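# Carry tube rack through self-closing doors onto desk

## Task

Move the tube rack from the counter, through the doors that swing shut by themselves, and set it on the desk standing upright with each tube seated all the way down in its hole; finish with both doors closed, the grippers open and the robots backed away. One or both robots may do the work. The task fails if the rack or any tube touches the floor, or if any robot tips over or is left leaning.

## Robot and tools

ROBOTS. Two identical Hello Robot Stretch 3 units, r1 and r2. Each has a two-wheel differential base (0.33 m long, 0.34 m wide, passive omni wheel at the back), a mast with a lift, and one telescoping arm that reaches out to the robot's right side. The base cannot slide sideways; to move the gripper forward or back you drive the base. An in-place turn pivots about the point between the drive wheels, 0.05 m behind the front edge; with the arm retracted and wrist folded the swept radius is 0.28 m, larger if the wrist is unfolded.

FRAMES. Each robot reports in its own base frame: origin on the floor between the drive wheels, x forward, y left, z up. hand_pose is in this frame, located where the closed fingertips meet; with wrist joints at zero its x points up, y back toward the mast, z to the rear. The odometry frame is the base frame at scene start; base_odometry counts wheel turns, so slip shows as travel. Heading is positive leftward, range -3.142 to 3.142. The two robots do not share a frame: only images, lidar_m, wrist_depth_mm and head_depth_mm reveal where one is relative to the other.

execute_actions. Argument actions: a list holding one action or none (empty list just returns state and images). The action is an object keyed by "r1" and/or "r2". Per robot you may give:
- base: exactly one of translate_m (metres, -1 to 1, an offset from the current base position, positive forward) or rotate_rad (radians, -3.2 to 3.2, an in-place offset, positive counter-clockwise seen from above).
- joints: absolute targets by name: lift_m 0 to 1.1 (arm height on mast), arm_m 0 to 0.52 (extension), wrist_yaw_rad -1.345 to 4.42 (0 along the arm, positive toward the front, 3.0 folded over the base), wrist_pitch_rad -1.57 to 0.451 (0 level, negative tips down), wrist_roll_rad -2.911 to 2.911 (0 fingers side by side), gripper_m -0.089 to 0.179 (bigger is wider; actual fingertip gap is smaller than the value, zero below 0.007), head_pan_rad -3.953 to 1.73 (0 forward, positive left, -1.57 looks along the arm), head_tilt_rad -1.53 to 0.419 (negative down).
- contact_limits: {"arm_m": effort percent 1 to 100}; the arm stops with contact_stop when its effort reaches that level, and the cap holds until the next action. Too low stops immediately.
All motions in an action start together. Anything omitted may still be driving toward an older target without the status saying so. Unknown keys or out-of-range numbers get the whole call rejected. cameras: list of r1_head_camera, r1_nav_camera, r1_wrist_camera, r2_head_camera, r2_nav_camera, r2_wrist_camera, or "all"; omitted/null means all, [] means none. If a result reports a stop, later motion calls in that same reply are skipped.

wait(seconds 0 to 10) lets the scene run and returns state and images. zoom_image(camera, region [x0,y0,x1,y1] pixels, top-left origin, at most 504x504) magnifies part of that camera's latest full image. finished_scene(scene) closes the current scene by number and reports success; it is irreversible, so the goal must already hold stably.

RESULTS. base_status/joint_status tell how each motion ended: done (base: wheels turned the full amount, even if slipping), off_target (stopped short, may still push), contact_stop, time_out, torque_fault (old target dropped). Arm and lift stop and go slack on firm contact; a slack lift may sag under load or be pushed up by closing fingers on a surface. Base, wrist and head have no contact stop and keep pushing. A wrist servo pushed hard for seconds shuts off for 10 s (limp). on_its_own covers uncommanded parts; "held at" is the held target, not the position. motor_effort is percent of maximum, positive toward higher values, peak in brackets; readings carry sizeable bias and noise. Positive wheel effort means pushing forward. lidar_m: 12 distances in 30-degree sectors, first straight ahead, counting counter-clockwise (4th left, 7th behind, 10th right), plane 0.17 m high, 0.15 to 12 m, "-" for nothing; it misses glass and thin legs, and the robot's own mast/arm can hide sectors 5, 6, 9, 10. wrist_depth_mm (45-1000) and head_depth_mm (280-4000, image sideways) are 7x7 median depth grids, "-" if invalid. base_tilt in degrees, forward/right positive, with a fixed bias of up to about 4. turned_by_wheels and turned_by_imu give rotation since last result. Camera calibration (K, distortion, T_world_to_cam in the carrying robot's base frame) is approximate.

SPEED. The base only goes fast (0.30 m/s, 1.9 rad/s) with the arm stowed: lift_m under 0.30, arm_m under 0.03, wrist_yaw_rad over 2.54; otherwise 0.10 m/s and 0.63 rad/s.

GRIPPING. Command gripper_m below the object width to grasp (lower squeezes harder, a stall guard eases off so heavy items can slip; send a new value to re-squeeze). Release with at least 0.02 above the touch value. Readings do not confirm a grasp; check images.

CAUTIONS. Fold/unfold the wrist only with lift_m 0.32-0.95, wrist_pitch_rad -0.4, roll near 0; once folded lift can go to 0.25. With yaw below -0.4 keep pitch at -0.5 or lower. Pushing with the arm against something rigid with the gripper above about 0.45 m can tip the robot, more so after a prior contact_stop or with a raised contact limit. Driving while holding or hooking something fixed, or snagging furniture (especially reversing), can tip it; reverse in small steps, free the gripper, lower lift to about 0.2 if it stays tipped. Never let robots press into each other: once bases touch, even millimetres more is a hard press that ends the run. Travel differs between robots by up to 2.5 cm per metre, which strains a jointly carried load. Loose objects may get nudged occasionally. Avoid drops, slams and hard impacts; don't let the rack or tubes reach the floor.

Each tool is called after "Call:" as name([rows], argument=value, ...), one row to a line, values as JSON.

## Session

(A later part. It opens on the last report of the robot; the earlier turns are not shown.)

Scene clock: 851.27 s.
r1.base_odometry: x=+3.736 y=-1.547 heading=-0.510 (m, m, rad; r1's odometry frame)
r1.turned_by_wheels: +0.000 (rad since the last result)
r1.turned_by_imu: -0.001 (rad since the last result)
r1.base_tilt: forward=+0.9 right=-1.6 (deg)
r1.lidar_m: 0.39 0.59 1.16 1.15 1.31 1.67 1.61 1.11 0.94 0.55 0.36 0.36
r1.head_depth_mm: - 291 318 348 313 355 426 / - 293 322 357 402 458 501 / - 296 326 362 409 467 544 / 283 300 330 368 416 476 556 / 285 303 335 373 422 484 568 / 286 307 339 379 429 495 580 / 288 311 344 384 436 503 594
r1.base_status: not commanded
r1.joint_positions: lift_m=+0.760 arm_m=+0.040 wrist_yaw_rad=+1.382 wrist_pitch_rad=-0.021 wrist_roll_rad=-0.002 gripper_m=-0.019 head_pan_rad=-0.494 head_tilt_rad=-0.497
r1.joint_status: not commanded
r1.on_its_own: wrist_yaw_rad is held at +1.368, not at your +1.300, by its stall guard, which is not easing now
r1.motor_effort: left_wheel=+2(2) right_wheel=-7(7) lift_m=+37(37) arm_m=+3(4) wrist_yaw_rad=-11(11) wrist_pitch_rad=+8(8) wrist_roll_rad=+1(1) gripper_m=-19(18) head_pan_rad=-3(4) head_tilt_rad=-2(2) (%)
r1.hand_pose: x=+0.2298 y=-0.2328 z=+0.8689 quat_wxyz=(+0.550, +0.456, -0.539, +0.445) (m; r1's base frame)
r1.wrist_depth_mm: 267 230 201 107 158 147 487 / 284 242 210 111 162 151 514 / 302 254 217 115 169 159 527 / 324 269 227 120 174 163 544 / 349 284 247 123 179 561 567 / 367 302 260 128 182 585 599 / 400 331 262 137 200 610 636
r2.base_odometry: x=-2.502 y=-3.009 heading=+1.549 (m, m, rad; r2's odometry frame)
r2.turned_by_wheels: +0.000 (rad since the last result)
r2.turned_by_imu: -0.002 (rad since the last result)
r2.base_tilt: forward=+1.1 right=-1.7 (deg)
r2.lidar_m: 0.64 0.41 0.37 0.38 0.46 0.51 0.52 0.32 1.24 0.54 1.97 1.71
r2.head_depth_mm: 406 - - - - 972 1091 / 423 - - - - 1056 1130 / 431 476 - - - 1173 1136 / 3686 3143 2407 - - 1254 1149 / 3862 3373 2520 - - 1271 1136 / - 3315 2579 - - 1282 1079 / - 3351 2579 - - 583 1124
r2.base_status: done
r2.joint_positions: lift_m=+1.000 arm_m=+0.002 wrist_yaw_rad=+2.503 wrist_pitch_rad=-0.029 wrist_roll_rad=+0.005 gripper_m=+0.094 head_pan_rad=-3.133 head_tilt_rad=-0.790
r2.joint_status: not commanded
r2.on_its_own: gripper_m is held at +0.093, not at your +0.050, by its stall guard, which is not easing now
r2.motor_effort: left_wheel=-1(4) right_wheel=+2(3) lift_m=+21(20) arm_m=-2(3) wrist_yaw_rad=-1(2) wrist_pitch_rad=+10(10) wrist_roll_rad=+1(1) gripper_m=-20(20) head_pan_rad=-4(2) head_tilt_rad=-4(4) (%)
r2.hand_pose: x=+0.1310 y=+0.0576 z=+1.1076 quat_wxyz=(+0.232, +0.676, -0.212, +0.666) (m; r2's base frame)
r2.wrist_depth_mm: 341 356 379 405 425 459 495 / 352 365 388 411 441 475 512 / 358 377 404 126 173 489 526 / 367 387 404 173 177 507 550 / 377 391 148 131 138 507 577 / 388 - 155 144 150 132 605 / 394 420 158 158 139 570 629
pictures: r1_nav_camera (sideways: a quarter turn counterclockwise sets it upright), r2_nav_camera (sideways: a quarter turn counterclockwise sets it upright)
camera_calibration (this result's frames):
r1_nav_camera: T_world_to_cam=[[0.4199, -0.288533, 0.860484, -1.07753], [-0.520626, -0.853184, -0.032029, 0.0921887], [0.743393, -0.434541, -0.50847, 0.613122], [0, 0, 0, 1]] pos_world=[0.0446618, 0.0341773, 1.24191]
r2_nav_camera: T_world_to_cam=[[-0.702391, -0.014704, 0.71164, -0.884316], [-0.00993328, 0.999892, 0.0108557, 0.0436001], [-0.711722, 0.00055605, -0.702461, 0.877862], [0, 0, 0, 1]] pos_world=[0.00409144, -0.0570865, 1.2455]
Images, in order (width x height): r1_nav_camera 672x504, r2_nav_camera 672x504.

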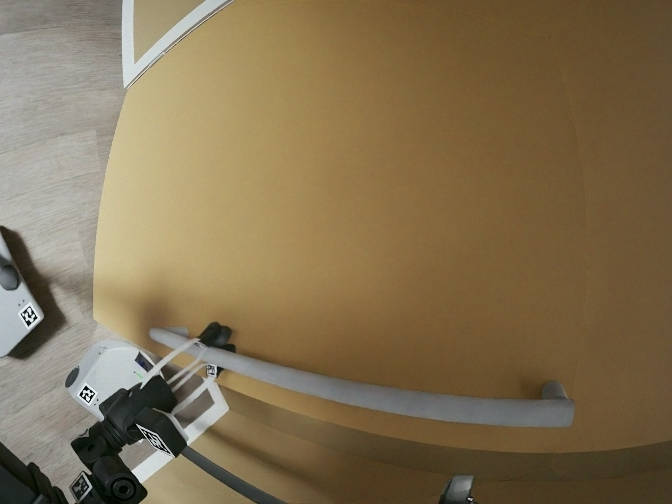

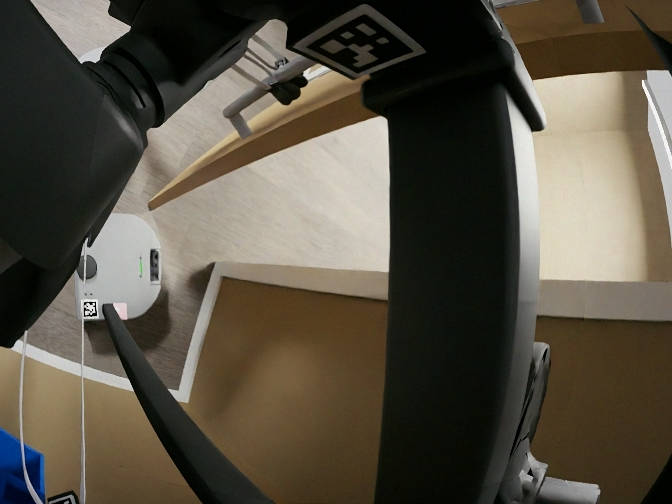

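Call:
execute_actions([
  {"r2":{"base":{"translate_m":0.2}},"r1":{"base":{"rotate_rad":-0.25},"joints":{"arm_m":0.0,"wrist_yaw_rad":1.5}}},
], cameras=[])

Call:
execute_actions([
  {"r1":{"base":{"translate_m":-0.12}}},
], cameras=["r2_nav_camera","r1_nav_camera"])

Scene clock: 866.73 s.
r1.base_odometry: x=+3.736 y=-1.547 heading=-0.760 (m, m, rad; r1's odometry frame)
r1.turned_by_wheels: -0.250 (rad since the last result)
r1.turned_by_imu: -0.249 (rad since the last result)
r1.base_tilt: forward=+0.7 right=-1.4 (deg)
r1.lidar_m: 0.32 0.41 0.88 1.15 1.19 1.60 1.60 1.37 0.98 0.60 0.33 0.31
r1.head_depth_mm: - - 290 325 1217 1408 1289 / - - 288 312 351 402 471 / - - - - - 302 346 / - - 284 306 345 394 450 / - - 284 304 342 390 453 / - - - 302 339 386 448 / - - - 299 335 382 442
r1.base_status: done
r1.joint_positions: lift_m=+0.760 arm_m=+0.000 wrist_yaw_rad=+1.568 wrist_pitch_rad=-0.021 wrist_roll_rad=-0.001 gripper_m=-0.019 head_pan_rad=-0.494 head_tilt_rad=-0.497
r1.joint_status: wrist_yaw_rad off_target (ended at +1.568, target +1.500); the others done
r1.on_its_own: wrist_yaw_rad is held at +1.558, not at your +1.500, by its stall guard, which is not easing now
r1.motor_effort: left_wheel=+3(6) right_wheel=-8(17) lift_m=+37(37) arm_m=-1(9) wrist_yaw_rad=-7(35) wrist_pitch_rad=+8(8) wrist_roll_rad=+1(1) gripper_m=-18(23) head_pan_rad=-4(4) head_tilt_rad=-2(3) (%)
r1.hand_pose: x=+0.2343 y=-0.1459 z=+0.8688 quat_wxyz=(+0.507, +0.504, -0.495, +0.494) (m; r1's base frame)
r1.wrist_depth_mm: 267 232 202 107 158 146 564 / 287 240 209 111 163 151 579 / 302 256 217 115 168 157 610 / 324 269 228 120 174 164 626 / 347 284 246 123 180 632 651 / 368 301 261 128 182 665 691 / 403 331 260 138 200 708 719
r2.base_odometry: x=-2.497 y=-2.809 heading=+1.549 (m, m, rad; r2's odometry frame)
r2.turned_by_wheels: +0.000 (rad since the last result)
r2.turned_by_imu: +0.000 (rad since the last result)
r2.base_tilt: forward=+0.9 right=-1.6 (deg)
r2.lidar_m: 0.52 0.33 0.30 0.31 0.38 0.70 0.70 0.48 0.60 1.80 1.77 1.53
r2.head_depth_mm: 564 - - - - 1240 1128 / 588 - - - - 1249 1130 / 603 665 - - - 1264 1133 / 3869 3340 2500 - - 1265 1142 / - 3327 2506 - - 1266 1139 / - 3331 2571 - - 1230 1137 / - 3364 2579 - - 1287 1139
r2.base_status: done
r2.joint_positions: lift_m=+1.000 arm_m=+0.002 wrist_yaw_rad=+2.503 wrist_pitch_rad=-0.029 wrist_roll_rad=+0.005 gripper_m=+0.094 head_pan_rad=-3.133 head_tilt_rad=-0.790
r2.joint_status: not commanded
r2.on_its_own: gripper_m is held at +0.093, not at your +0.050, by its stall guard, which is not easing now
r2.motor_effort: left_wheel=-2(2) right_wheel=+2(6) lift_m=+21(20) arm_m=-2(2) wrist_yaw_rad=-2(1) wrist_pitch_rad=+10(10) wrist_roll_rad=+1(1) gripper_m=-19(20) head_pan_rad=-2(3) head_tilt_rad=-4(4) (%)
r2.hand_pose: x=+0.1310 y=+0.0576 z=+1.1076 quat_wxyz=(+0.232, +0.676, -0.212, +0.666) (m; r2's base frame)
r2.wrist_depth_mm: 282 296 313 330 358 381 406 / 290 305 322 344 364 391 422 / 298 312 332 125 173 406 441 / 304 322 336 173 177 423 458 / 311 327 148 130 138 425 479 / 323 - 156 144 150 132 503 / 329 349 157 158 139 470 523
pictures: none
No camera images: the call's "cameras" was empty. Leave "cameras" out to get every camera's image.

Scene clock: 870.37 s.
r1.base_odometry: x=+3.649 y=-1.464 heading=-0.759 (m, m, rad; r1's odometry frame)
r1.turned_by_wheels: +0.001 (rad since the last result)
r1.turned_by_imu: +0.069 (rad since the last result)
r1.base_tilt: forward=+1.6 right=-1.5 (deg)
r1.lidar_m: 0.31 0.48 1.12 1.15 1.21 1.57 1.50 1.28 0.96 0.60 0.98 0.29
r1.head_depth_mm: 834 910 1012 1139 1315 1459 1280 / - - - - 301 357 1205 / - - - - 303 348 407 / - - - - 308 354 348 / - - - - 318 366 427 / - - - 290 321 372 440 / - - - 292 327 380 451
r1.base_status: done
r1.joint_positions: lift_m=+0.760 arm_m=-0.001 wrist_yaw_rad=+1.732 wrist_pitch_rad=-0.011 wrist_roll_rad=-0.001 gripper_m=-0.019 head_pan_rad=-0.494 head_tilt_rad=-0.497
r1.joint_status: not commanded
r1.on_its_own: wrist_yaw_rad is held at +1.658, not at your +1.500, by its stall guard, which is still easing; right_wheel is at rest, and its effort (-22) is outside its rest range (-18 to +18)
r1.motor_effort: left_wheel=+6(13) right_wheel=-22(46) lift_m=+37(37) arm_m=+8(8) wrist_yaw_rad=-60(81) wrist_pitch_rad=+4(8) wrist_roll_rad=+1(1) gripper_m=-26(28) head_pan_rad=-4(4) head_tilt_rad=-2(2) (%)
r1.hand_pose: x=+0.2313 y=-0.1034 z=+0.8714 quat_wxyz=(+0.462, +0.541, -0.455, +0.536) (m; r1's base frame)
r1.wrist_depth_mm: 710 395 253 172 147 121 538 / 750 425 266 179 150 124 563 / 785 473 281 180 156 127 580 / 848 518 297 185 161 131 598 / 912 583 314 129 167 138 634 / 963 696 - 134 165 144 645 / 968 910 377 212 186 151 670
r2.base_odometry: x=-2.497 y=-2.809 heading=+1.549 (m, m, rad; r2's odometry frame)
r2.turned_by_wheels: +0.000 (rad since the last result)
r2.turned_by_imu: +0.000 (rad since the last result)
r2.base_tilt: forward=+1.0 right=-1.6 (deg)
r2.lidar_m: 0.52 0.33 0.30 0.30 0.38 0.70 0.70 0.48 0.48 0.60 1.77 1.53
r2.head_depth_mm: 563 - - - - 1249 1133 / 588 - - - - 1250 1132 / 603 665 - - - 1268 1133 / 3848 3342 2498 - - 1265 1146 / - 3340 2502 - - 1264 1137 / - 3359 2576 - - 1280 1136 / - 3352 2572 - - 1005 1100
r2.base_status: not commanded
r2.joint_positions: lift_m=+1.000 arm_m=+0.002 wrist_yaw_rad=+2.503 wrist_pitch_rad=-0.029 wrist_roll_rad=+0.005 gripper_m=+0.094 head_pan_rad=-3.133 head_tilt_rad=-0.790
r2.joint_status: not commanded
r2.on_its_own: gripper_m is held at +0.093, not at your +0.050, by its stall guard, which is not easing now
r2.motor_effort: left_wheel=-2(2) right_wheel=+2(2) lift_m=+20(21) arm_m=-2(2) wrist_yaw_rad=-2(1) wrist_pitch_rad=+10(10) wrist_roll_rad=+1(1) gripper_m=-19(19) head_pan_rad=-4(1) head_tilt_rad=-4(4) (%)
r2.hand_pose: x=+0.1310 y=+0.0576 z=+1.1076 quat_wxyz=(+0.232, +0.676, -0.212, +0.666) (m; r2's base frame)
r2.wrist_depth_mm: 283 296 313 333 357 382 410 / 289 305 323 345 368 394 419 / 296 313 329 126 173 409 437 / 304 322 337 173 176 423 456 / 312 324 148 131 138 418 472 / 321 - 155 145 150 132 506 / 327 351 158 158 139 470 526
pictures: r1_nav_camera (sideways: a quarter turn counterclockwise sets it upright), r2_nav_camera (sideways: a quarter turn counterclockwise sets it upright)
camera_calibration (this result's frames):
r1_nav_camera: T_world_to_cam=[[0.419904, -0.288532, 0.860482, -1.07753], [-0.520623, -0.853186, -0.0320288, 0.0921884], [0.743393, -0.434538, -0.508472, 0.613126], [0, 0, 0, 1]] pos_world=[0.0446615, 0.0341775, 1.24191]
r2_nav_camera: T_world_to_cam=[[-0.702408, -0.0147041, 0.711623, -0.884294], [-0.00993354, 0.999892, 0.0108557, 0.0436001], [-0.711705, 0.000556197, -0.702478, 0.877884], [0, 0, 0, 1]] pos_world=[0.00409281, -0.0570865, 1.2455]
Images, in order (width x height): r1_nav_camera 672x504, r2_nav_camera 672x504.

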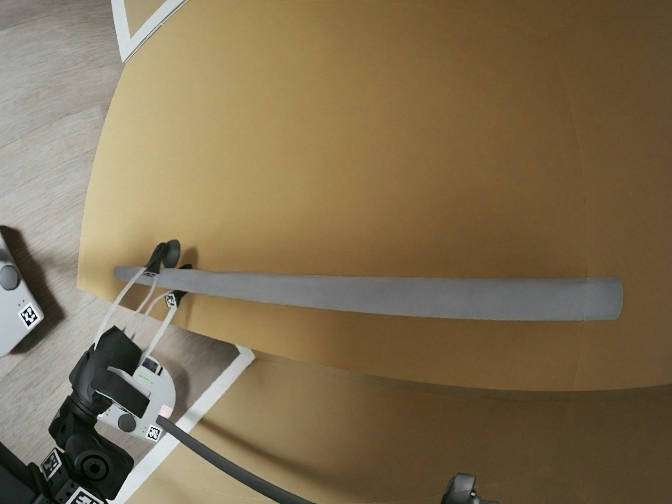

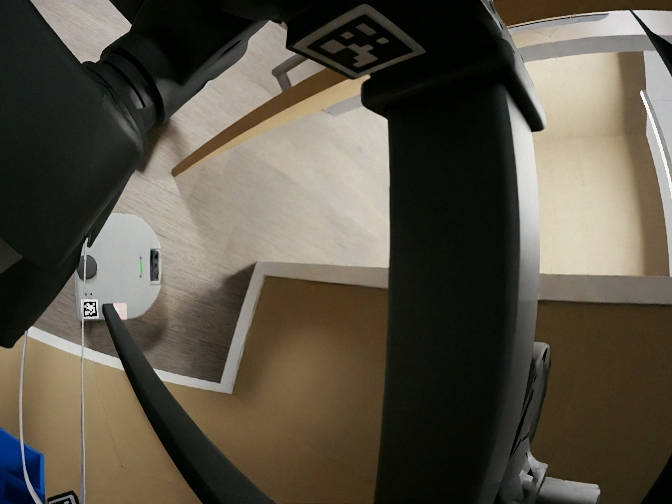

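Call:
execute_actions([
  {"r2":{"base":{"rotate_rad":0.33}}},
], cameras=[])

Call:
execute_actions([
  {"r2":{"base":{"translate_m":-0.3}}},
], cameras=["r2_nav_camera"])

Scene clock: 877.50 s.
r1.base_odometry: x=+3.649 y=-1.464 heading=-0.760 (m, m, rad; r1's odometry frame)
r1.turned_by_wheels: -0.001 (rad since the last result)
r1.turned_by_imu: -0.002 (rad since the last result)
r1.base_tilt: forward=+0.8 right=-1.5 (deg)
r1.lidar_m: 0.29 0.46 1.13 1.15 1.21 1.57 1.50 1.28 0.96 0.61 0.72 0.27
r1.head_depth_mm: 836 914 1012 1142 1317 1462 1283 / - - - - 1172 1364 1242 / - - - - 293 329 384 / - - - - 296 334 387 / - - - - - - 406 / - - - - 310 355 419 / - - - 287 315 365 432
r1.base_status: not commanded
r1.joint_positions: lift_m=+0.760 arm_m=-0.001 wrist_yaw_rad=+1.833 wrist_pitch_rad=-0.020 wrist_roll_rad=-0.001 gripper_m=-0.019 head_pan_rad=-0.494 head_tilt_rad=-0.497
r1.joint_status: not commanded
r1.on_its_own: wrist_yaw_rad is held at +1.814, not at your +1.500, by its stall guard, which is not easing now; wrist_yaw_rad is at rest, and its effort (-15) is outside its rest range (-12 to +12)
r1.motor_effort: left_wheel=+0(0) right_wheel=-11(12) lift_m=+37(37) arm_m=+8(9) wrist_yaw_rad=-15(16) wrist_pitch_rad=+7(8) wrist_roll_rad=+1(1) gripper_m=-19(19) head_pan_rad=-5(4) head_tilt_rad=-2(3) (%)
r1.hand_pose: x=+0.2256 y=-0.0782 z=+0.8690 quat_wxyz=(+0.437, +0.565, -0.424, +0.557) (m; r1's base frame)
r1.wrist_depth_mm: 839 637 310 114 151 121 105 / 869 706 323 117 156 124 109 / 898 812 346 121 160 126 113 / 975 868 366 126 165 129 124 / - 931 452 127 169 133 586 / - 963 - 133 166 135 619 / - - 445 216 191 140 638
r2.base_odometry: x=-2.497 y=-2.809 heading=+1.879 (m, m, rad; r2's odometry frame)
r2.turned_by_wheels: +0.330 (rad since the last result)
r2.turned_by_imu: +0.325 (rad since the last result)
r2.base_tilt: forward=+1.1 right=-1.6 (deg)
r2.lidar_m: 0.37 0.30 0.30 0.33 0.53 0.70 4.00 0.48 0.60 1.94 1.53 0.72
r2.head_depth_mm: 3768 - - - - 1219 1129 / - - - - - 1253 1132 / - 3705 - - - 1265 1134 / - 3319 2472 - - 1267 1148 / 3794 3308 2536 - - 1255 1140 / 2886 1372 1414 - - 1231 1140 / 816 712 648 - - 1285 1081
r2.base_status: done
r2.joint_positions: lift_m=+1.000 arm_m=+0.002 wrist_yaw_rad=+2.503 wrist_pitch_rad=-0.029 wrist_roll_rad=+0.005 gripper_m=+0.094 head_pan_rad=-3.133 head_tilt_rad=-0.790
r2.joint_status: not commanded
r2.on_its_own: gripper_m is held at +0.093, not at your +0.050, by its stall guard, which is not easing now
r2.motor_effort: left_wheel=-1(4) right_wheel=+3(7) lift_m=+21(20) arm_m=-2(3) wrist_yaw_rad=-3(2) wrist_pitch_rad=+9(10) wrist_roll_rad=+1(1) gripper_m=-20(20) head_pan_rad=-3(2) head_tilt_rad=-4(4) (%)
r2.hand_pose: x=+0.1310 y=+0.0576 z=+1.1076 quat_wxyz=(+0.232, +0.676, -0.212, +0.666) (m; r2's base frame)
r2.wrist_depth_mm: 332 322 314 304 298 290 284 / 341 332 322 313 307 298 289 / 352 343 332 126 174 302 298 / 364 353 341 173 177 312 306 / 377 365 148 131 139 316 314 / 391 - 155 145 150 132 324 / 406 395 157 158 139 342 334
pictures: none
No camera images: the call's "cameras" was empty. Leave "cameras" out to get every camera's image.

Scene clock: 881.47 s.
r1.base_odometry: x=+3.649 y=-1.464 heading=-0.760 (m, m, rad; r1's odometry frame)
r1.turned_by_wheels: +0.000 (rad since the last result)
r1.turned_by_imu: -0.001 (rad since the last result)
r1.base_tilt: forward=+0.9 right=-1.4 (deg)
r1.lidar_m: 0.29 0.46 1.13 1.15 1.22 1.57 1.50 1.27 0.96 0.94 0.49 0.27
r1.head_depth_mm: 483 314 1002 1146 1273 1409 1066 / - - - - 1173 1366 1085 / - - - - 293 329 384 / - - - - 297 334 387 / - - - - - - 405 / - - - - 310 355 419 / - - - 287 315 365 433
r1.base_status: not commanded
r1.joint_positions: lift_m=+0.760 arm_m=-0.001 wrist_yaw_rad=+1.833 wrist_pitch_rad=-0.020 wrist_roll_rad=-0.001 gripper_m=-0.019 head_pan_rad=-0.494 head_tilt_rad=-0.497
r1.joint_status: not commanded
r1.on_its_own: wrist_yaw_rad is held at +1.814, not at your +1.500, by its stall guard, which is not easing now; wrist_yaw_rad is at rest, and its effort (-15) is outside its rest range (-12 to +12)
r1.motor_effort: left_wheel=+0(0) right_wheel=-11(11) lift_m=+36(37) arm_m=+9(8) wrist_yaw_rad=-15(15) wrist_pitch_rad=+8(8) wrist_roll_rad=+1(1) gripper_m=-20(20) head_pan_rad=-4(4) head_tilt_rad=-2(2) (%)
r1.hand_pose: x=+0.2256 y=-0.0782 z=+0.8690 quat_wxyz=(+0.437, +0.565, -0.424, +0.557) (m; r1's base frame)
r1.wrist_depth_mm: 846 625 306 114 151 120 105 / 875 708 323 117 156 123 110 / 936 806 345 121 160 126 114 / 973 853 369 126 165 129 124 / - 917 446 127 169 132 571 / - 962 - 133 166 136 615 / - - 458 215 191 139 640
r2.base_odometry: x=-2.406 y=-3.095 heading=+1.879 (m, m, rad; r2's odometry frame)
r2.turned_by_wheels: +0.000 (rad since the last result)
r2.turned_by_imu: -0.002 (rad since the last result)
r2.base_tilt: forward=+1.0 right=-1.7 (deg)
r2.lidar_m: 0.61 0.50 0.49 0.55 0.47 0.46 3.69 0.37 0.26 0.49 1.85 1.19
r2.head_depth_mm: 3563 - - - - 842 1011 / 3869 - - - - 1249 1111 / - 3711 - - - 1262 1131 / - 3306 2511 - - 1268 1146 / 3593 3317 2531 - - 1269 1138 / 3343 3349 2460 - - 1141 1031 / 960 1021 977 - - 701 652
r2.base_status: done
r2.joint_positions: lift_m=+1.000 arm_m=+0.002 wrist_yaw_rad=+2.503 wrist_pitch_rad=-0.029 wrist_roll_rad=+0.005 gripper_m=+0.094 head_pan_rad=-3.133 head_tilt_rad=-0.790
r2.joint_status: not commanded
r2.on_its_own: gripper_m is held at +0.093, not at your +0.050, by its stall guard, which is not easing now
r2.motor_effort: left_wheel=-1(5) right_wheel=+2(3) lift_m=+20(21) arm_m=-2(2) wrist_yaw_rad=-2(2) wrist_pitch_rad=+10(10) wrist_roll_rad=+1(1) gripper_m=-19(19) head_pan_rad=-3(2) head_tilt_rad=-4(4) (%)
r2.hand_pose: x=+0.1310 y=+0.0576 z=+1.1076 quat_wxyz=(+0.232, +0.676, -0.212, +0.666) (m; r2's base frame)
r2.wrist_depth_mm: 529 514 498 485 472 461 451 / 538 533 510 502 490 474 464 / 549 541 530 502 173 482 476 / 568 565 538 173 176 498 485 / 586 580 148 132 139 503 506 / 584 - 155 144 150 132 515 / 567 633 158 158 139 543 531
pictures: r2_nav_camera (sideways: a quarter turn counterclockwise sets it upright)
camera_calibration (this result's frames):
r2_nav_camera: T_world_to_cam=[[-0.702436, -0.0146036, 0.711597, -0.884261], [-0.00979042, 0.999893, 0.0108556, 0.0435993], [-0.71168, 0.00065856, -0.702504, 0.877917], [0, 0, 0, 1]] pos_world=[0.00408663, -0.0570861, 1.2455]
Images, in order (width x height): r2_nav_camera 672x504.

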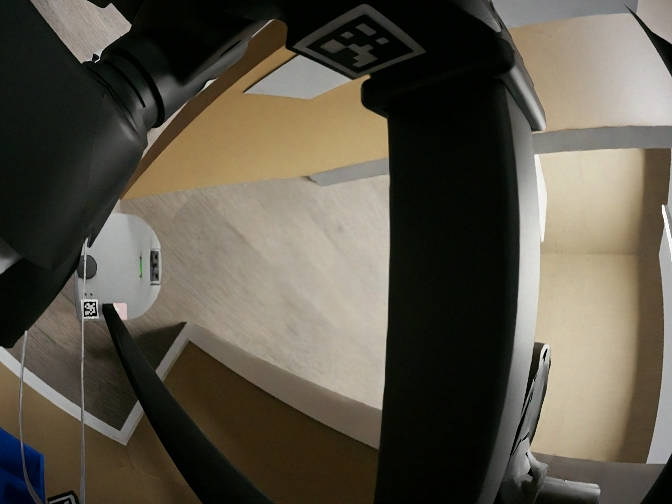

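Call:
execute_actions([
  {"r2":{"base":{"translate_m":-0.06}}},
], cameras=[])

Call:
execute_actions([
  {"r1":{"joints":{"gripper_m":0.1,"wrist_yaw_rad":1.8}}},
], cameras=[])

Call:
execute_actions([
  {"r1":{"base":{"translate_m":-0.2}}},
], cameras=["r2_nav_camera","r1_nav_camera"])

Scene clock: 891.87 s.
r1.base_odometry: x=+3.649 y=-1.464 heading=-0.760 (m, m, rad; r1's odometry frame)
r1.turned_by_wheels: +0.000 (rad since the last result)
r1.turned_by_imu: -0.001 (rad since the last result)
r1.base_tilt: forward=+0.9 right=-1.5 (deg)
r1.lidar_m: 0.29 0.46 1.13 1.15 1.21 1.57 1.50 1.27 0.96 0.93 0.49 0.27
r1.head_depth_mm: 499 300 318 660 1259 1448 1287 / - - - - 798 846 1002 / - - - - 293 330 384 / - - - - 296 334 387 / - - - - - - 406 / - - - - 310 355 420 / - - - 287 315 365 433
r1.base_status: not commanded
r1.joint_positions: lift_m=+0.760 arm_m=-0.001 wrist_yaw_rad=+1.833 wrist_pitch_rad=-0.020 wrist_roll_rad=-0.001 gripper_m=-0.019 head_pan_rad=-0.494 head_tilt_rad=-0.497
r1.joint_status: not commanded
r1.on_its_own: wrist_yaw_rad is held at +1.814, not at your +1.500, by its stall guard, which is not easing now; wrist_yaw_rad is at rest, and its effort (-15) is outside its rest range (-12 to +12)
r1.motor_effort: left_wheel=+0(0) right_wheel=-11(12) lift_m=+37(37) arm_m=+9(8) wrist_yaw_rad=-15(15) wrist_pitch_rad=+8(8) wrist_roll_rad=+1(1) gripper_m=-19(19) head_pan_rad=-4(5) head_tilt_rad=-2(2) (%)
r1.hand_pose: x=+0.2256 y=-0.0782 z=+0.8690 quat_wxyz=(+0.437, +0.565, -0.424, +0.557) (m; r1's base frame)
r1.wrist_depth_mm: 834 622 305 114 152 121 106 / 875 709 325 118 156 124 109 / 915 839 347 121 160 127 114 / 984 851 372 125 164 129 124 / - 910 451 127 169 132 574 / - 965 - 133 167 136 620 / - - 457 217 191 140 647
r2.base_odometry: x=-2.388 y=-3.152 heading=+1.878 (m, m, rad; r2's odometry frame)
r2.turned_by_wheels: +0.000 (rad since the last result)
r2.turned_by_imu: -0.001 (rad since the last result)
r2.base_tilt: forward=+1.0 right=-1.6 (deg)
r2.lidar_m: 0.65 0.54 0.53 0.52 0.43 0.41 3.62 0.40 0.24 0.24 1.90 1.28
r2.head_depth_mm: 3492 - - - - 773 904 / 3776 - - - - 1245 1112 / - 3728 - - - 1263 1134 / - 3312 2500 - - 1265 1147 / 3569 3332 2513 - - 1270 1135 / 3295 3335 2515 - - 1217 1076 / 2372 1004 1049 - - 748 698
r2.base_status: done
r2.joint_positions: lift_m=+1.000 arm_m=+0.002 wrist_yaw_rad=+2.502 wrist_pitch_rad=-0.029 wrist_roll_rad=+0.005 gripper_m=+0.094 head_pan_rad=-3.133 head_tilt_rad=-0.790
r2.joint_status: not commanded
r2.on_its_own: gripper_m is held at +0.093, not at your +0.050, by its stall guard, which is not easing now
r2.motor_effort: left_wheel=-1(5) right_wheel=+2(4) lift_m=+21(21) arm_m=-2(3) wrist_yaw_rad=-1(2) wrist_pitch_rad=+10(9) wrist_roll_rad=+1(1) gripper_m=-19(19) head_pan_rad=-2(2) head_tilt_rad=-4(3) (%)
r2.hand_pose: x=+0.1310 y=+0.0576 z=+1.1076 quat_wxyz=(+0.232, +0.676, -0.213, +0.666) (m; r2's base frame)
r2.wrist_depth_mm: 534 549 533 520 504 499 485 / 536 566 550 533 520 510 502 / 541 581 567 538 173 520 511 / 543 613 578 173 177 531 520 / 548 623 148 131 146 543 537 / 534 - 155 144 154 131 555 / 516 678 157 158 139 591 567
pictures: none
No camera images: the call's "cameras" was empty. Leave "cameras" out to get every camera's image.

Scene clock: 894.70 s.
r1.base_odometry: x=+3.649 y=-1.464 heading=-0.760 (m, m, rad; r1's odometry frame)
r1.turned_by_wheels: +0.000 (rad since the last result)
r1.turned_by_imu: -0.001 (rad since the last result)
r1.base_tilt: forward=+0.8 right=-1.4 (deg)
r1.lidar_m: 0.35 0.52 1.13 1.15 1.21 1.57 1.50 1.27 0.96 0.94 0.49 0.33
r1.head_depth_mm: 502 302 320 674 1264 1451 1289 / - - 303 1046 1168 1314 1066 / - - 296 329 371 424 488 / - - 298 332 360 336 392 / - - - 341 377 434 510 / - 284 305 340 384 442 518 / - 286 307 344 389 448 527
r1.base_status: not commanded
r1.joint_positions: lift_m=+0.760 arm_m=+0.000 wrist_yaw_rad=+1.803 wrist_pitch_rad=-0.019 wrist_roll_rad=-0.001 gripper_m=+0.100 head_pan_rad=-0.494 head_tilt_rad=-0.497
r1.joint_status: all done
r1.motor_effort: left_wheel=-2(3) right_wheel=+2(11) lift_m=+37(37) arm_m=+4(8) wrist_yaw_rad=-2(21) wrist_pitch_rad=+7(8) wrist_roll_rad=+1(1) gripper_m=+0(82) head_pan_rad=-4(4) head_tilt_rad=-2(3) (%)
r1.hand_pose: x=+0.2275 y=-0.0858 z=+0.8693 quat_wxyz=(+0.445, +0.558, -0.433, +0.551) (m; r1's base frame)
r1.wrist_depth_mm: 820 591 367 267 191 172 152 / 850 657 396 278 197 178 157 / 875 710 409 287 203 181 163 / 946 800 436 298 207 186 178 / 989 889 429 312 167 189 603 / - 995 465 330 177 188 627 / - 952 522 344 233 207 660
r2.base_odometry: x=-2.388 y=-3.152 heading=+1.879 (m, m, rad; r2's odometry frame)
r2.turned_by_wheels: +0.000 (rad since the last result)
r2.turned_by_imu: -0.003 (rad since the last result)
r2.base_tilt: forward=+1.0 right=-1.7 (deg)
r2.lidar_m: 0.65 0.53 0.53 0.52 0.42 0.41 3.64 0.30 0.19 0.49 1.90 1.29
r2.head_depth_mm: 3494 - - - - 756 904 / 3770 - - - - 1262 1109 / - 3723 - - - 1265 1132 / - 3297 2480 - - 1263 1144 / 3385 3312 2560 - - 1268 1137 / 3309 3321 2570 - - 1036 854 / 2594 1009 1055 - - 580 520
r2.base_status: not commanded
r2.joint_positions: lift_m=+1.000 arm_m=+0.002 wrist_yaw_rad=+2.500 wrist_pitch_rad=-0.030 wrist_roll_rad=+0.005 gripper_m=+0.094 head_pan_rad=-3.134 head_tilt_rad=-0.791
r2.joint_status: not commanded
r2.on_its_own: gripper_m is held at +0.093, not at your +0.050, by its stall guard, which is not easing now
r2.motor_effort: left_wheel=-1(16) right_wheel=+1(33) lift_m=+22(22) arm_m=+0(3) wrist_yaw_rad=+0(2) wrist_pitch_rad=+10(11) wrist_roll_rad=+1(1) gripper_m=-20(20) head_pan_rad=-1(2) head_tilt_rad=-3(4) (%)
r2.hand_pose: x=+0.1316 y=+0.0574 z=+1.1073 quat_wxyz=(+0.233, +0.676, -0.213, +0.666) (m; r2's base frame)
r2.wrist_depth_mm: 541 550 535 515 511 494 484 / 543 562 543 531 521 506 496 / 538 588 563 127 175 514 514 / 547 595 579 173 177 536 528 / 551 624 147 131 147 546 539 / 540 - 155 144 154 132 552 / 513 662 158 158 137 586 571
pictures: none
No camera images: the call's "cameras" was empty. Leave "cameras" out to get every camera's image.

Scene clock: 898.27 s.
r1.base_odometry: x=+3.504 y=-1.326 heading=-0.760 (m, m, rad; r1's odometry frame)
r1.turned_by_wheels: +0.000 (rad since the last result)
r1.turned_by_imu: -0.003 (rad since the last result)
r1.base_tilt: forward=+0.7 right=-1.5 (deg)
r1.lidar_m: 0.53 0.78 1.19 1.16 1.22 1.38 1.30 1.27 0.95 0.93 0.97 0.50
r1.head_depth_mm: 520 1125 1247 1378 1503 1502 1291 / 489 511 527 1363 1554 1525 1215 / 648 527 435 910 1367 1280 1151 / 654 456 1055 1192 1325 1432 988 / 408 446 483 530 599 677 803 / 399 436 476 517 572 672 817 / 377 379 422 542 613 704 830
r1.base_status: done
r1.joint_positions: lift_m=+0.760 arm_m=+0.000 wrist_yaw_rad=+1.803 wrist_pitch_rad=-0.019 wrist_roll_rad=-0.001 gripper_m=+0.100 head_pan_rad=-0.494 head_tilt_rad=-0.497
r1.joint_status: not commanded
r1.motor_effort: left_wheel=-1(5) right_wheel=+1(1) lift_m=+36(37) arm_m=+5(4) wrist_yaw_rad=-2(2) wrist_pitch_rad=+7(7) wrist_roll_rad=+1(1) gripper_m=+0(1) head_pan_rad=-4(4) head_tilt_rad=-2(2) (%)
r1.hand_pose: x=+0.2275 y=-0.0858 z=+0.8693 quat_wxyz=(+0.445, +0.558, -0.433, +0.551) (m; r1's base frame)
r1.wrist_depth_mm: - 956 670 484 367 691 698 / - - 704 504 380 759 725 / - - 741 530 390 776 741 / - - 805 552 398 796 781 / - - 798 581 388 841 798 / - - 849 597 411 861 838 / - - 967 626 460 911 817
r2.base_odometry: x=-2.388 y=-3.152 heading=+1.879 (m, m, rad; r2's odometry frame)
r2.turned_by_wheels: +0.000 (rad since the last result)
r2.turned_by_imu: +0.000 (rad since the last result)
r2.base_tilt: forward=+1.0 right=-1.7 (deg)
r2.lidar_m: 0.65 0.54 0.53 0.52 0.42 0.41 3.62 0.30 0.19 0.63 0.63 1.28
r2.head_depth_mm: 3468 - - - - 755 903 / 3767 - - - - 1262 1115 / - 3692 - - - 1266 1136 / - 3311 2475 - - 1265 1145 / 3378 3336 2542 - - 1266 1137 / 3272 3362 2568 - - 1035 856 / 2628 1009 1055 - - 580 520
r2.base_status: not commanded
r2.joint_positions: lift_m=+1.000 arm_m=+0.002 wrist_yaw_rad=+2.500 wrist_pitch_rad=-0.030 wrist_roll_rad=+0.005 gripper_m=+0.094 head_pan_rad=-3.134 head_tilt_rad=-0.791
r2.joint_status: not commanded
r2.on_its_own: gripper_m is held at +0.093, not at your +0.050, by its stall guard, which is not easing now
r2.motor_effort: left_wheel=-1(1) right_wheel=+2(2) lift_m=+22(21) arm_m=+0(0) wrist_yaw_rad=+1(1) wrist_pitch_rad=+10(10) wrist_roll_rad=+1(1) gripper_m=-19(20) head_pan_rad=-3(2) head_tilt_rad=-4(3) (%)
r2.hand_pose: x=+0.1316 y=+0.0574 z=+1.1073 quat_wxyz=(+0.233, +0.676, -0.213, +0.666) (m; r2's base frame)
r2.wrist_depth_mm: 537 543 532 524 506 498 484 / 538 561 551 538 520 506 501 / 543 574 559 126 173 520 508 / 543 599 575 173 176 536 524 / 547 612 148 131 147 543 541 / 540 - 155 145 154 131 557 / 522 664 158 158 137 587 567
pictures: r1_nav_camera (sideways: a quarter turn counterclockwise sets it upright), r2_nav_camera (sideways: a quarter turn counterclockwise sets it upright)
camera_calibration (this result's frames):
r1_nav_camera: T_world_to_cam=[[0.419905, -0.288532, 0.860482, -1.07753], [-0.520622, -0.853186, -0.0320287, 0.0921883], [0.743393, -0.434537, -0.508473, 0.613128], [0, 0, 0, 1]] pos_world=[0.0446614, 0.0341776, 1.24191]
r2_nav_camera: T_world_to_cam=[[-0.702998, -0.0136563, 0.711061, -0.883558], [-0.00844486, 0.999905, 0.0108547, 0.0435924], [-0.711142, 0.001626, -0.703047, 0.878621], [0, 0, 0, 1]] pos_world=[0.0040524, -0.0570831, 1.2455]
Images, in order (width x height): r1_nav_camera 672x504, r2_nav_camera 672x504.

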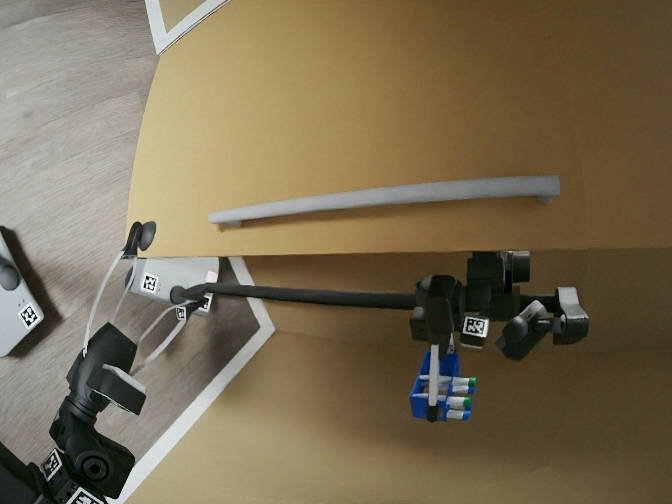

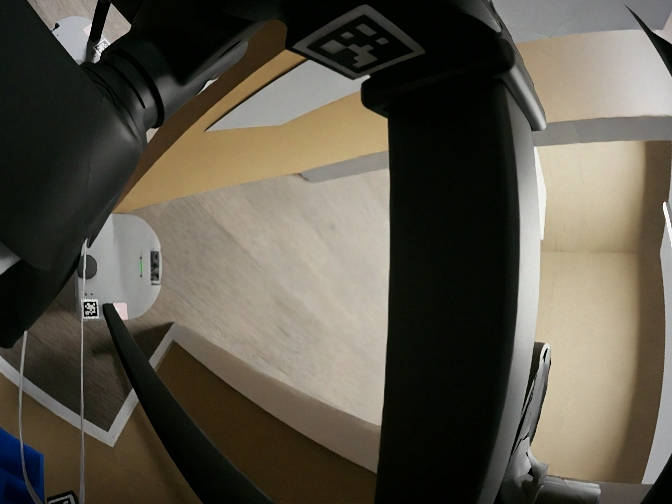

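Call:
execute_actions([
  {"r1":{"base":{"translate_m":-0.2},"joints":{"gripper_m":0.0,"lift_m":0.45,"wrist_yaw_rad":1.5}}},
], cameras=[])

Call:
execute_actions([
  {"r1":{"base":{"rotate_rad":1.75},"joints":{"head_pan_rad":-1.57,"head_tilt_rad":-0.8}}},
], cameras=["r1_nav_camera"])

Scene clock: 909.27 s.
r1.base_odometry: x=+3.359 y=-1.189 heading=-0.760 (m, m, rad; r1's odometry frame)
r1.turned_by_wheels: +0.000 (rad since the last result)
r1.turned_by_imu: -0.003 (rad since the last result)
r1.base_tilt: forward=+0.7 right=-1.5 (deg)
r1.lidar_m: 0.70 1.03 1.20 1.17 1.23 1.18 1.14 1.11 0.94 0.92 0.97 0.69
r1.head_depth_mm: 1113 1134 1267 1368 1492 1492 1288 / 1211 730 1420 1566 1698 1527 1297 / 1156 1209 1392 1555 1722 1489 1272 / 649 661 1009 1393 1589 1349 1175 / 795 595 1248 1362 1503 1258 1149 / 961 613 678 744 822 950 1113 / 549 601 651 712 821 961 1128
r1.base_status: done
r1.joint_positions: lift_m=+0.451 arm_m=+0.000 wrist_yaw_rad=+1.503 wrist_pitch_rad=-0.019 wrist_roll_rad=-0.001 gripper_m=+0.000 head_pan_rad=-0.494 head_tilt_rad=-0.497
r1.joint_status: all done
r1.motor_effort: left_wheel=-1(5) right_wheel=+1(4) lift_m=+13(33) arm_m=+4(4) wrist_yaw_rad=-2(3) wrist_pitch_rad=+7(7) wrist_roll_rad=+1(1) gripper_m=-3(79) head_pan_rad=-4(5) head_tilt_rad=-2(2) (%)
r1.hand_pose: x=+0.2338 y=-0.1621 z=+0.5603 quat_wxyz=(+0.522, +0.487, -0.512, +0.478) (m; r1's base frame)
r1.wrist_depth_mm: 932 773 639 574 986 - 878 / 987 795 660 595 - - 872 / - 837 685 621 - - 888 / - 896 727 645 - - 896 / - 966 783 - - - 896 / - - 849 681 855 - 905 / 968 922 809 702 697 881 828
r2.base_odometry: x=-2.388 y=-3.152 heading=+1.879 (m, m, rad; r2's odometry frame)
r2.turned_by_wheels: +0.000 (rad since the last result)
r2.turned_by_imu: +0.000 (rad since the last result)
r2.base_tilt: forward=+0.9 right=-1.6 (deg)
r2.lidar_m: 0.65 0.53 0.53 0.52 0.42 0.41 3.64 0.30 0.19 1.72 0.79 1.29
r2.head_depth_mm: 3529 - - - - 753 903 / 3808 - - - - 1262 1113 / - 3706 - - - 1261 1132 / - 3312 2512 - - 1266 1147 / 3391 3291 2567 - - 1270 1137 / 3281 3323 2552 - - 1033 857 / 2605 1007 1057 - - 581 520
r2.base_status: not commanded
r2.joint_positions: lift_m=+1.000 arm_m=+0.002 wrist_yaw_rad=+2.500 wrist_pitch_rad=-0.030 wrist_roll_rad=+0.005 gripper_m=+0.094 head_pan_rad=-3.134 head_tilt_rad=-0.791
r2.joint_status: not commanded
r2.on_its_own: gripper_m is held at +0.093, not at your +0.050, by its stall guard, which is not easing now
r2.motor_effort: left_wheel=-1(1) right_wheel=+1(1) lift_m=+21(21) arm_m=+0(0) wrist_yaw_rad=+2(1) wrist_pitch_rad=+10(10) wrist_roll_rad=+1(1) gripper_m=-20(19) head_pan_rad=-2(2) head_tilt_rad=-4(4) (%)
r2.hand_pose: x=+0.1316 y=+0.0574 z=+1.1073 quat_wxyz=(+0.233, +0.676, -0.213, +0.666) (m; r2's base frame)
r2.wrist_depth_mm: 537 542 531 517 510 499 480 / 540 562 549 534 519 507 496 / 543 586 567 125 173 515 514 / 545 601 576 173 177 531 523 / 542 623 148 130 146 546 541 / 539 - 156 144 154 131 553 / 514 666 157 158 137 590 576
pictures: none
No camera images: the call's "cameras" was empty. Leave "cameras" out to get every camera's image.

Scene clock: 912.97 s.
r1.base_odometry: x=+3.359 y=-1.189 heading=+0.990 (m, m, rad; r1's odometry frame)
r1.turned_by_wheels: +1.750 (rad since the last result)
r1.turned_by_imu: +1.745 (rad since the last result)
r1.base_tilt: forward=+0.8 right=-1.5 (deg)
r1.lidar_m: 1.17 1.27 1.15 1.11 1.09 0.92 0.92 1.04 0.69 0.77 1.29 1.17
r1.head_depth_mm: 644 704 784 935 1157 1251 1145 / 694 779 889 1044 1259 1274 1162 / 752 853 989 1179 1401 1280 1189 / 817 940 1107 1359 1458 1289 1165 / 899 1052 1271 1597 1468 1292 1173 / 999 1189 1461 1671 1473 1296 1156 / 1095 1287 1539 1697 1488 1303 1160
r1.base_status: done
r1.joint_positions: lift_m=+0.451 arm_m=+0.000 wrist_yaw_rad=+1.502 wrist_pitch_rad=-0.019 wrist_roll_rad=-0.001 gripper_m=+0.000 head_pan_rad=-1.563 head_tilt_rad=-0.790
r1.joint_status: all done
r1.motor_effort: left_wheel=-2(6) right_wheel=+2(6) lift_m=+13(13) arm_m=+4(4) wrist_yaw_rad=-2(2) wrist_pitch_rad=+7(7) wrist_roll_rad=+1(1) gripper_m=-2(2) head_pan_rad=-5(56) head_tilt_rad=-7(36) (%)
r1.hand_pose: x=+0.2338 y=-0.1622 z=+0.5603 quat_wxyz=(+0.522, +0.487, -0.512, +0.478) (m; r1's base frame)
r1.wrist_depth_mm: - - - 997 - 947 902 / - - - - - 970 928 / - - - - - - 985 / - - - - - - 999 / - - - - - - - / - - - - - - - / 911 928 922 905 894 906 870
r2.base_odometry: x=-2.388 y=-3.152 heading=+1.879 (m, m, rad; r2's odometry frame)
r2.turned_by_wheels: +0.000 (rad since the last result)
r2.turned_by_imu: +0.000 (rad since the last result)
r2.base_tilt: forward=+1.1 right=-1.7 (deg)
r2.lidar_m: 0.65 0.53 0.53 0.52 0.42 0.41 3.65 0.30 0.19 1.72 0.80 1.29
r2.head_depth_mm: 3517 - - - - 753 903 / 3796 - - - - 1257 1111 / - 3702 - - - 1261 1134 / - 3346 2476 - - 1265 1146 / 3343 3343 2565 - - 1266 1138 / 3301 3290 2561 - - 1034 857 / 2600 1009 1056 - - 580 520
r2.base_status: not commanded
r2.joint_positions: lift_m=+1.000 arm_m=+0.002 wrist_yaw_rad=+2.500 wrist_pitch_rad=-0.030 wrist_roll_rad=+0.005 gripper_m=+0.094 head_pan_rad=-3.134 head_tilt_rad=-0.791
r2.joint_status: not commanded
r2.on_its_own: gripper_m is held at +0.093, not at your +0.050, by its stall guard, which is not easing now
r2.motor_effort: left_wheel=-1(1) right_wheel=+1(1) lift_m=+21(21) arm_m=+0(0) wrist_yaw_rad=+1(1) wrist_pitch_rad=+10(10) wrist_roll_rad=+1(1) gripper_m=-20(20) head_pan_rad=-2(2) head_tilt_rad=-4(4) (%)
r2.hand_pose: x=+0.1316 y=+0.0574 z=+1.1073 quat_wxyz=(+0.233, +0.676, -0.213, +0.666) (m; r2's base frame)
r2.wrist_depth_mm: 537 542 530 519 511 497 485 / 536 567 550 536 519 504 497 / 538 585 562 125 173 520 514 / 548 599 580 173 176 539 524 / 542 614 148 130 146 544 542 / 539 - 155 145 155 131 557 / 515 662 158 158 137 589 570
pictures: r1_nav_camera (sideways: a quarter turn counterclockwise sets it upright)
camera_calibration (this result's frames):
r1_nav_camera: T_world_to_cam=[[-0.0494452, -0.73388, 0.677477, -0.836122], [-0.998459, 0.0534344, -0.0149889, 0.0729101], [-0.0252006, -0.677174, -0.735391, 0.912999], [0, 0, 0, 1]] pos_world=[0.0544636, 0.00075065, 1.23896]
Images, in order (width x height): r1_nav_camera 672x504.

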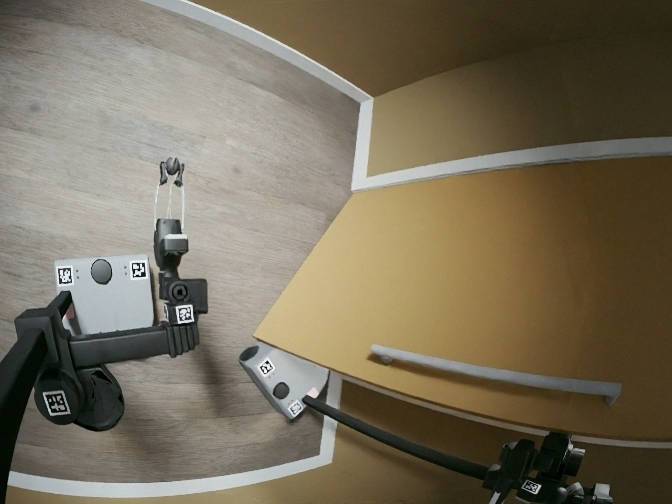

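Call:
execute_actions([
  {"r1":{"base":{"translate_m":-0.3},"joints":{"wrist_yaw_rad":0.96,"arm_m":0.25}}},
], cameras=["r1_nav_camera"])

Scene clock: 928.43 s.
r1.base_odometry: x=+3.194 y=-1.439 heading=+0.990 (m, m, rad; r1's odometry frame)
r1.turned_by_wheels: +0.000 (rad since the last result)
r1.turned_by_imu: -0.004 (rad since the last result)
r1.base_tilt: forward=+0.8 right=-1.5 (deg)
r1.lidar_m: 1.46 1.43 1.22 1.12 0.75 0.63 0.63 0.71 0.64 0.61 0.91 1.47
r1.head_depth_mm: 490 1076 1196 1190 1291 1273 1141 / 2815 2369 1352 1519 1295 1280 1131 / 2844 2375 1956 1690 1332 1239 1146 / 539 621 732 894 1064 1280 1150 / 581 646 768 1050 1381 1295 1159 / 656 783 971 1277 1449 1295 1158 / 739 901 1162 1610 1482 1296 1162
r1.base_status: done
r1.joint_positions: lift_m=+0.451 arm_m=+0.250 wrist_yaw_rad=+0.961 wrist_pitch_rad=-0.019 wrist_roll_rad=-0.001 gripper_m=+0.000 head_pan_rad=-1.563 head_tilt_rad=-0.790
r1.joint_status: all done
r1.motor_effort: left_wheel=-2(7) right_wheel=+2(2) lift_m=+14(13) arm_m=+4(4) wrist_yaw_rad=-1(3) wrist_pitch_rad=+7(7) wrist_roll_rad=+1(1) gripper_m=-2(3) head_pan_rad=-5(4) head_tilt_rad=-7(7) (%)
r1.hand_pose: x=+0.1882 y=-0.5411 z=+0.5603 quat_wxyz=(+0.631, +0.333, -0.623, +0.321) (m; r1's base frame)
r1.wrist_depth_mm: 988 - - - 976 451 260 / - - - - 989 438 257 / - - - - - 433 257 / - - - - - 439 255 / - - - - - 435 253 / - - - - - 431 253 / 909 939 932 894 890 424 252
r2.base_odometry: x=-2.388 y=-3.152 heading=+1.879 (m, m, rad; r2's odometry frame)
r2.turned_by_wheels: +0.000 (rad since the last result)
r2.turned_by_imu: +0.000 (rad since the last result)
r2.base_tilt: forward=+0.9 right=-1.6 (deg)
r2.lidar_m: 0.65 0.53 0.53 0.52 0.42 0.41 3.63 0.30 0.19 1.72 0.64 0.77
r2.head_depth_mm: 3474 - - - - 753 905 / 3757 - - - - 1259 1110 / - 3688 - - - 1263 1135 / - 3297 2481 - - 1267 1144 / 3390 3324 2574 - - 1265 1135 / 3293 3329 2563 - - 1036 853 / 2598 1009 1057 - - 579 519
r2.base_status: not commanded
r2.joint_positions: lift_m=+1.000 arm_m=+0.002 wrist_yaw_rad=+2.500 wrist_pitch_rad=-0.030 wrist_roll_rad=+0.005 gripper_m=+0.094 head_pan_rad=-3.134 head_tilt_rad=-0.791
r2.joint_status: not commanded
r2.on_its_own: gripper_m is held at +0.093, not at your +0.050, by its stall guard, which is not easing now
r2.motor_effort: left_wheel=-1(1) right_wheel=+1(2) lift_m=+21(21) arm_m=+0(0) wrist_yaw_rad=+1(1) wrist_pitch_rad=+10(10) wrist_roll_rad=+1(1) gripper_m=-19(19) head_pan_rad=-2(1) head_tilt_rad=-4(4) (%)
r2.hand_pose: x=+0.1316 y=+0.0574 z=+1.1073 quat_wxyz=(+0.233, +0.676, -0.213, +0.666) (m; r2's base frame)
r2.wrist_depth_mm: 535 554 533 516 504 493 487 / 543 562 549 533 523 509 492 / 541 582 559 125 173 521 514 / 546 596 585 173 177 539 526 / 548 616 148 130 146 544 542 / 537 - 155 144 154 131 554 / 519 660 157 158 137 588 566
pictures: r1_nav_camera (sideways: a quarter turn counterclockwise sets it upright)
camera_calibration (this result's frames):
r1_nav_camera: T_world_to_cam=[[-0.0494846, -0.733877, 0.677477, -0.836121], [-0.998456, 0.053488, -0.0149888, 0.07291], [-0.0252369, -0.677173, -0.735391, 0.912999], [0, 0, 0, 1]] pos_world=[0.0544636, 0.000748082, 1.23896]
Images, in order (width x height): r1_nav_camera 672x504.

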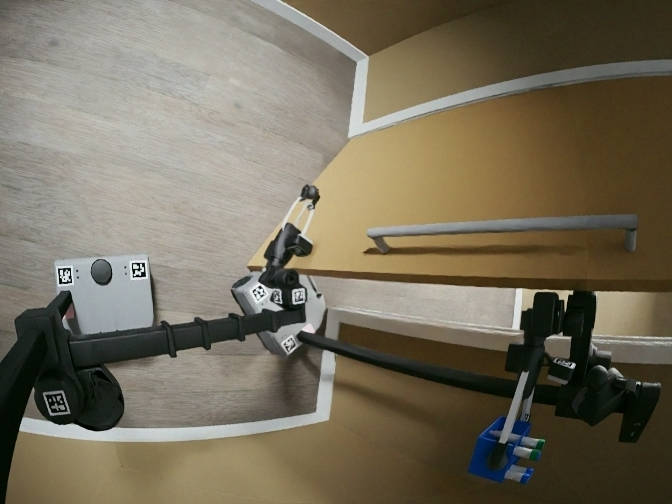

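Call:
execute_actions([
  {"r1":{"base":{"translate_m":-0.1},"joints":{"wrist_yaw_rad":0.6,"arm_m":0.15}}},
], cameras=[])

Call:
execute_actions([
  {"r1":{"joints":{"arm_m":0.3},"contact_limits":{"arm_m":25}}},
], cameras=["r1_nav_camera","r2_nav_camera"])

Scene clock: 937.03 s.
r1.base_odometry: x=+3.140 y=-1.523 heading=+0.990 (m, m, rad; r1's odometry frame)
r1.turned_by_wheels: +0.000 (rad since the last result)
r1.turned_by_imu: -0.002 (rad since the last result)
r1.base_tilt: forward=+0.9 right=-1.4 (deg)
r1.lidar_m: 1.56 1.47 1.16 1.14 0.63 0.53 0.53 0.60 0.63 0.61 0.75 1.56
r1.head_depth_mm: 638 785 1218 1461 1446 1271 1141 / 933 1056 1190 1389 1272 1302 1143 / 482 2378 1949 1624 1277 1208 1148 / 502 2474 2020 1702 1283 1238 1149 / 543 644 739 894 1141 1289 1154 / 545 650 755 1058 1422 1300 1159 / 569 664 958 1339 1485 1301 1160
r1.base_status: done
r1.joint_positions: lift_m=+0.451 arm_m=+0.150 wrist_yaw_rad=+0.602 wrist_pitch_rad=-0.019 wrist_roll_rad=-0.001 gripper_m=+0.000 head_pan_rad=-1.563 head_tilt_rad=-0.790
r1.joint_status: all done
r1.motor_effort: left_wheel=-2(6) right_wheel=+2(3) lift_m=+13(14) arm_m=-6(6) wrist_yaw_rad=-2(4) wrist_pitch_rad=+7(7) wrist_roll_rad=+1(1) gripper_m=-2(3) head_pan_rad=-5(4) head_tilt_rad=-6(7) (%)
r1.hand_pose: x=+0.1234 y=-0.5061 z=+0.5603 quat_wxyz=(+0.678, +0.216, -0.673, +0.203) (m; r1's base frame)
r1.wrist_depth_mm: - - - 585 250 201 - / - - - 617 272 208 - / - - - 658 281 218 - / - - - 678 284 226 - / - - - - 288 - - / - - - 784 271 - - / 928 908 925 724 335 851 897
r2.base_odometry: x=-2.388 y=-3.152 heading=+1.879 (m, m, rad; r2's odometry frame)
r2.turned_by_wheels: +0.000 (rad since the last result)
r2.turned_by_imu: +0.000 (rad since the last result)
r2.base_tilt: forward=+0.9 right=-1.7 (deg)
r2.lidar_m: 0.65 0.53 0.53 0.52 0.42 0.41 3.63 0.30 0.19 1.72 1.90 0.62
r2.head_depth_mm: 3513 - - - - 753 901 / 3777 - - - - 1261 1108 / - 3683 - - - 1261 1129 / - 3316 2489 - - 1263 1144 / 3356 3336 2552 - - 1268 1138 / 3335 3320 2569 - - 1034 857 / 2592 1006 1057 - - 580 519
r2.base_status: not commanded
r2.joint_positions: lift_m=+1.000 arm_m=+0.002 wrist_yaw_rad=+2.500 wrist_pitch_rad=-0.030 wrist_roll_rad=+0.005 gripper_m=+0.094 head_pan_rad=-3.134 head_tilt_rad=-0.791
r2.joint_status: not commanded
r2.on_its_own: gripper_m is held at +0.093, not at your +0.050, by its stall guard, which is not easing now
r2.motor_effort: left_wheel=-1(1) right_wheel=+1(1) lift_m=+21(21) arm_m=+0(0) wrist_yaw_rad=+0(1) wrist_pitch_rad=+10(10) wrist_roll_rad=+1(1) gripper_m=-19(19) head_pan_rad=-3(1) head_tilt_rad=-3(4) (%)
r2.hand_pose: x=+0.1316 y=+0.0574 z=+1.1073 quat_wxyz=(+0.233, +0.676, -0.213, +0.666) (m; r2's base frame)
r2.wrist_depth_mm: 537 544 532 514 507 494 486 / 540 564 551 536 525 508 499 / 548 584 564 125 173 518 512 / 548 605 579 173 176 536 523 / 552 621 148 131 147 548 538 / 541 - 155 144 154 131 558 / 520 661 158 158 137 590 574
pictures: none
No camera images: the call's "cameras" was empty. Leave "cameras" out to get every camera's image.

Scene clock: 939.40 s.
r1.base_odometry: x=+3.140 y=-1.523 heading=+0.990 (m, m, rad; r1's odometry frame)
r1.turned_by_wheels: +0.001 (rad since the last result)
r1.turned_by_imu: +0.001 (rad since the last result)
r1.base_tilt: forward=+0.8 right=-1.6 (deg)
r1.lidar_m: 1.56 1.47 1.16 1.14 0.63 0.53 0.53 0.60 0.62 0.61 0.76 1.56
r1.head_depth_mm: 638 785 1216 1468 1451 1271 1143 / 933 1056 1195 1373 1272 1299 1134 / 484 2396 1968 1612 1283 1245 1142 / 502 2479 2024 1694 1231 1245 1152 / 544 644 733 869 1234 1292 1152 / 546 648 756 1057 1418 1296 1159 / 571 666 963 1345 1482 1304 1163
r1.base_status: not commanded
r1.joint_positions: lift_m=+0.451 arm_m=+0.299 wrist_yaw_rad=+0.661 wrist_pitch_rad=-0.019 wrist_roll_rad=-0.001 gripper_m=+0.000 head_pan_rad=-1.563 head_tilt_rad=-0.790
r1.joint_status: all done
r1.on_its_own: wrist_yaw_rad is at rest, and its effort (-50) is outside its rest range (-12 to +12)
r1.motor_effort: left_wheel=+8(8) right_wheel=-12(12) lift_m=+13(13) arm_m=+11(11) wrist_yaw_rad=-50(50) wrist_pitch_rad=+7(7) wrist_roll_rad=+1(1) gripper_m=-6(6) head_pan_rad=-4(5) head_tilt_rad=-6(6) (%)
r1.contact_limits: arm_m 25 (drawing in: default 32, maximum 51; extending or still: default 41, maximum 68)
r1.hand_pose: x=+0.1355 y=-0.6461 z=+0.5603 quat_wxyz=(+0.672, +0.236, -0.666, +0.223) (m; r1's base frame)
r1.wrist_depth_mm: - - - 222 80 81 - / - - - 233 83 84 - / - - - 249 86 88 - / - - - 264 90 91 - / - - - 144 94 96 - / - - - 475 97 101 - / 926 957 894 315 102 105 916
r2.base_odometry: x=-2.388 y=-3.152 heading=+1.878 (m, m, rad; r2's odometry frame)
r2.turned_by_wheels: +0.000 (rad since the last result)
r2.turned_by_imu: +0.000 (rad since the last result)
r2.base_tilt: forward=+0.8 right=-1.7 (deg)
r2.lidar_m: 0.65 0.53 0.53 0.52 0.42 0.41 3.64 0.30 0.19 1.71 1.90 0.62
r2.head_depth_mm: 3482 - - - - 754 903 / 3779 - - - - 1262 1115 / - 3683 - - - 1263 1135 / - 3328 2505 - - 1263 1144 / 3391 3314 2556 - - 1266 1134 / 3313 3310 2574 - - 1036 856 / 2599 1012 1057 - - 579 520
r2.base_status: not commanded
r2.joint_positions: lift_m=+1.000 arm_m=+0.002 wrist_yaw_rad=+2.500 wrist_pitch_rad=-0.030 wrist_roll_rad=+0.005 gripper_m=+0.094 head_pan_rad=-3.134 head_tilt_rad=-0.791
r2.joint_status: not commanded
r2.on_its_own: gripper_m is held at +0.093, not at your +0.050, by its stall guard, which is not easing now
r2.motor_effort: left_wheel=-1(1) right_wheel=+3(2) lift_m=+21(21) arm_m=+0(0) wrist_yaw_rad=+1(2) wrist_pitch_rad=+10(10) wrist_roll_rad=+1(1) gripper_m=-20(19) head_pan_rad=-2(2) head_tilt_rad=-3(4) (%)
r2.hand_pose: x=+0.1316 y=+0.0574 z=+1.1073 quat_wxyz=(+0.233, +0.676, -0.213, +0.666) (m; r2's base frame)
r2.wrist_depth_mm: 537 543 530 522 502 499 483 / 540 563 546 534 520 505 494 / 538 581 565 125 173 519 508 / 549 603 581 173 177 534 526 / 547 613 147 130 147 548 534 / 540 - 155 144 155 131 552 / 515 666 157 158 137 584 569
pictures: r1_nav_camera (sideways: a quarter turn counterclockwise sets it upright), r2_nav_camera (sideways: a quarter turn counterclockwise sets it upright)
camera_calibration (this result's frames):
r1_nav_camera: T_world_to_cam=[[-0.0494858, -0.733878, 0.677476, -0.83612], [-0.998456, 0.0534897, -0.0149887, 0.0729099], [-0.0252381, -0.677172, -0.735392, 0.913001], [0, 0, 0, 1]] pos_world=[0.0544636, 0.000748098, 1.23896]
r2_nav_camera: T_world_to_cam=[[-0.702998, -0.0136565, 0.711061, -0.883558], [-0.0084451, 0.999905, 0.0108547, 0.0435924], [-0.711142, 0.00162583, -0.703047, 0.878621], [0, 0, 0, 1]] pos_world=[0.00405242, -0.0570831, 1.2455]
Images, in order (width x height): r1_nav_camera 672x504, r2_nav_camera 672x504.

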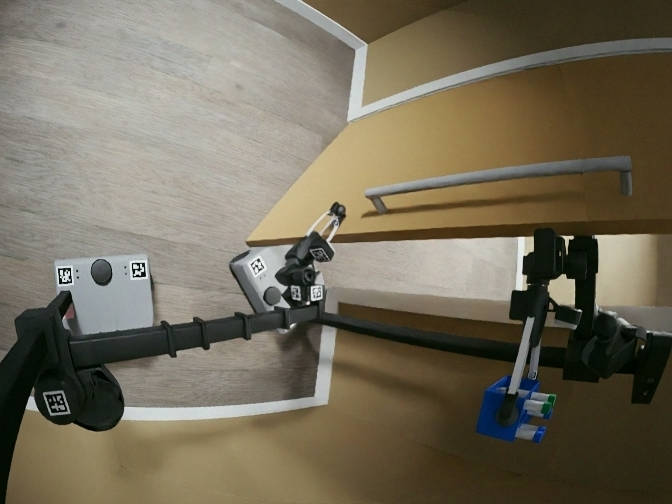

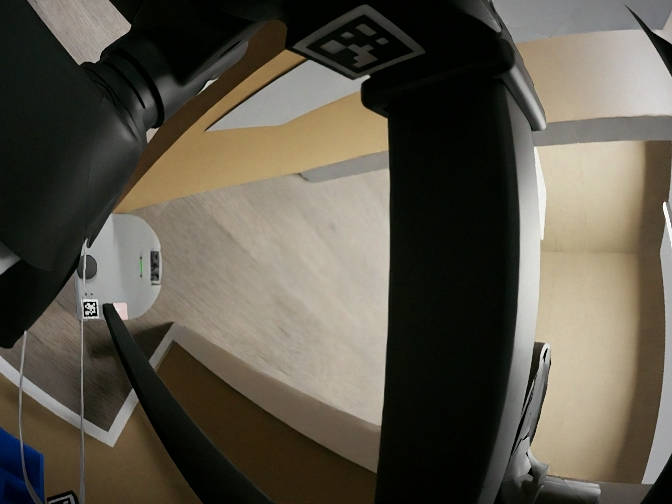

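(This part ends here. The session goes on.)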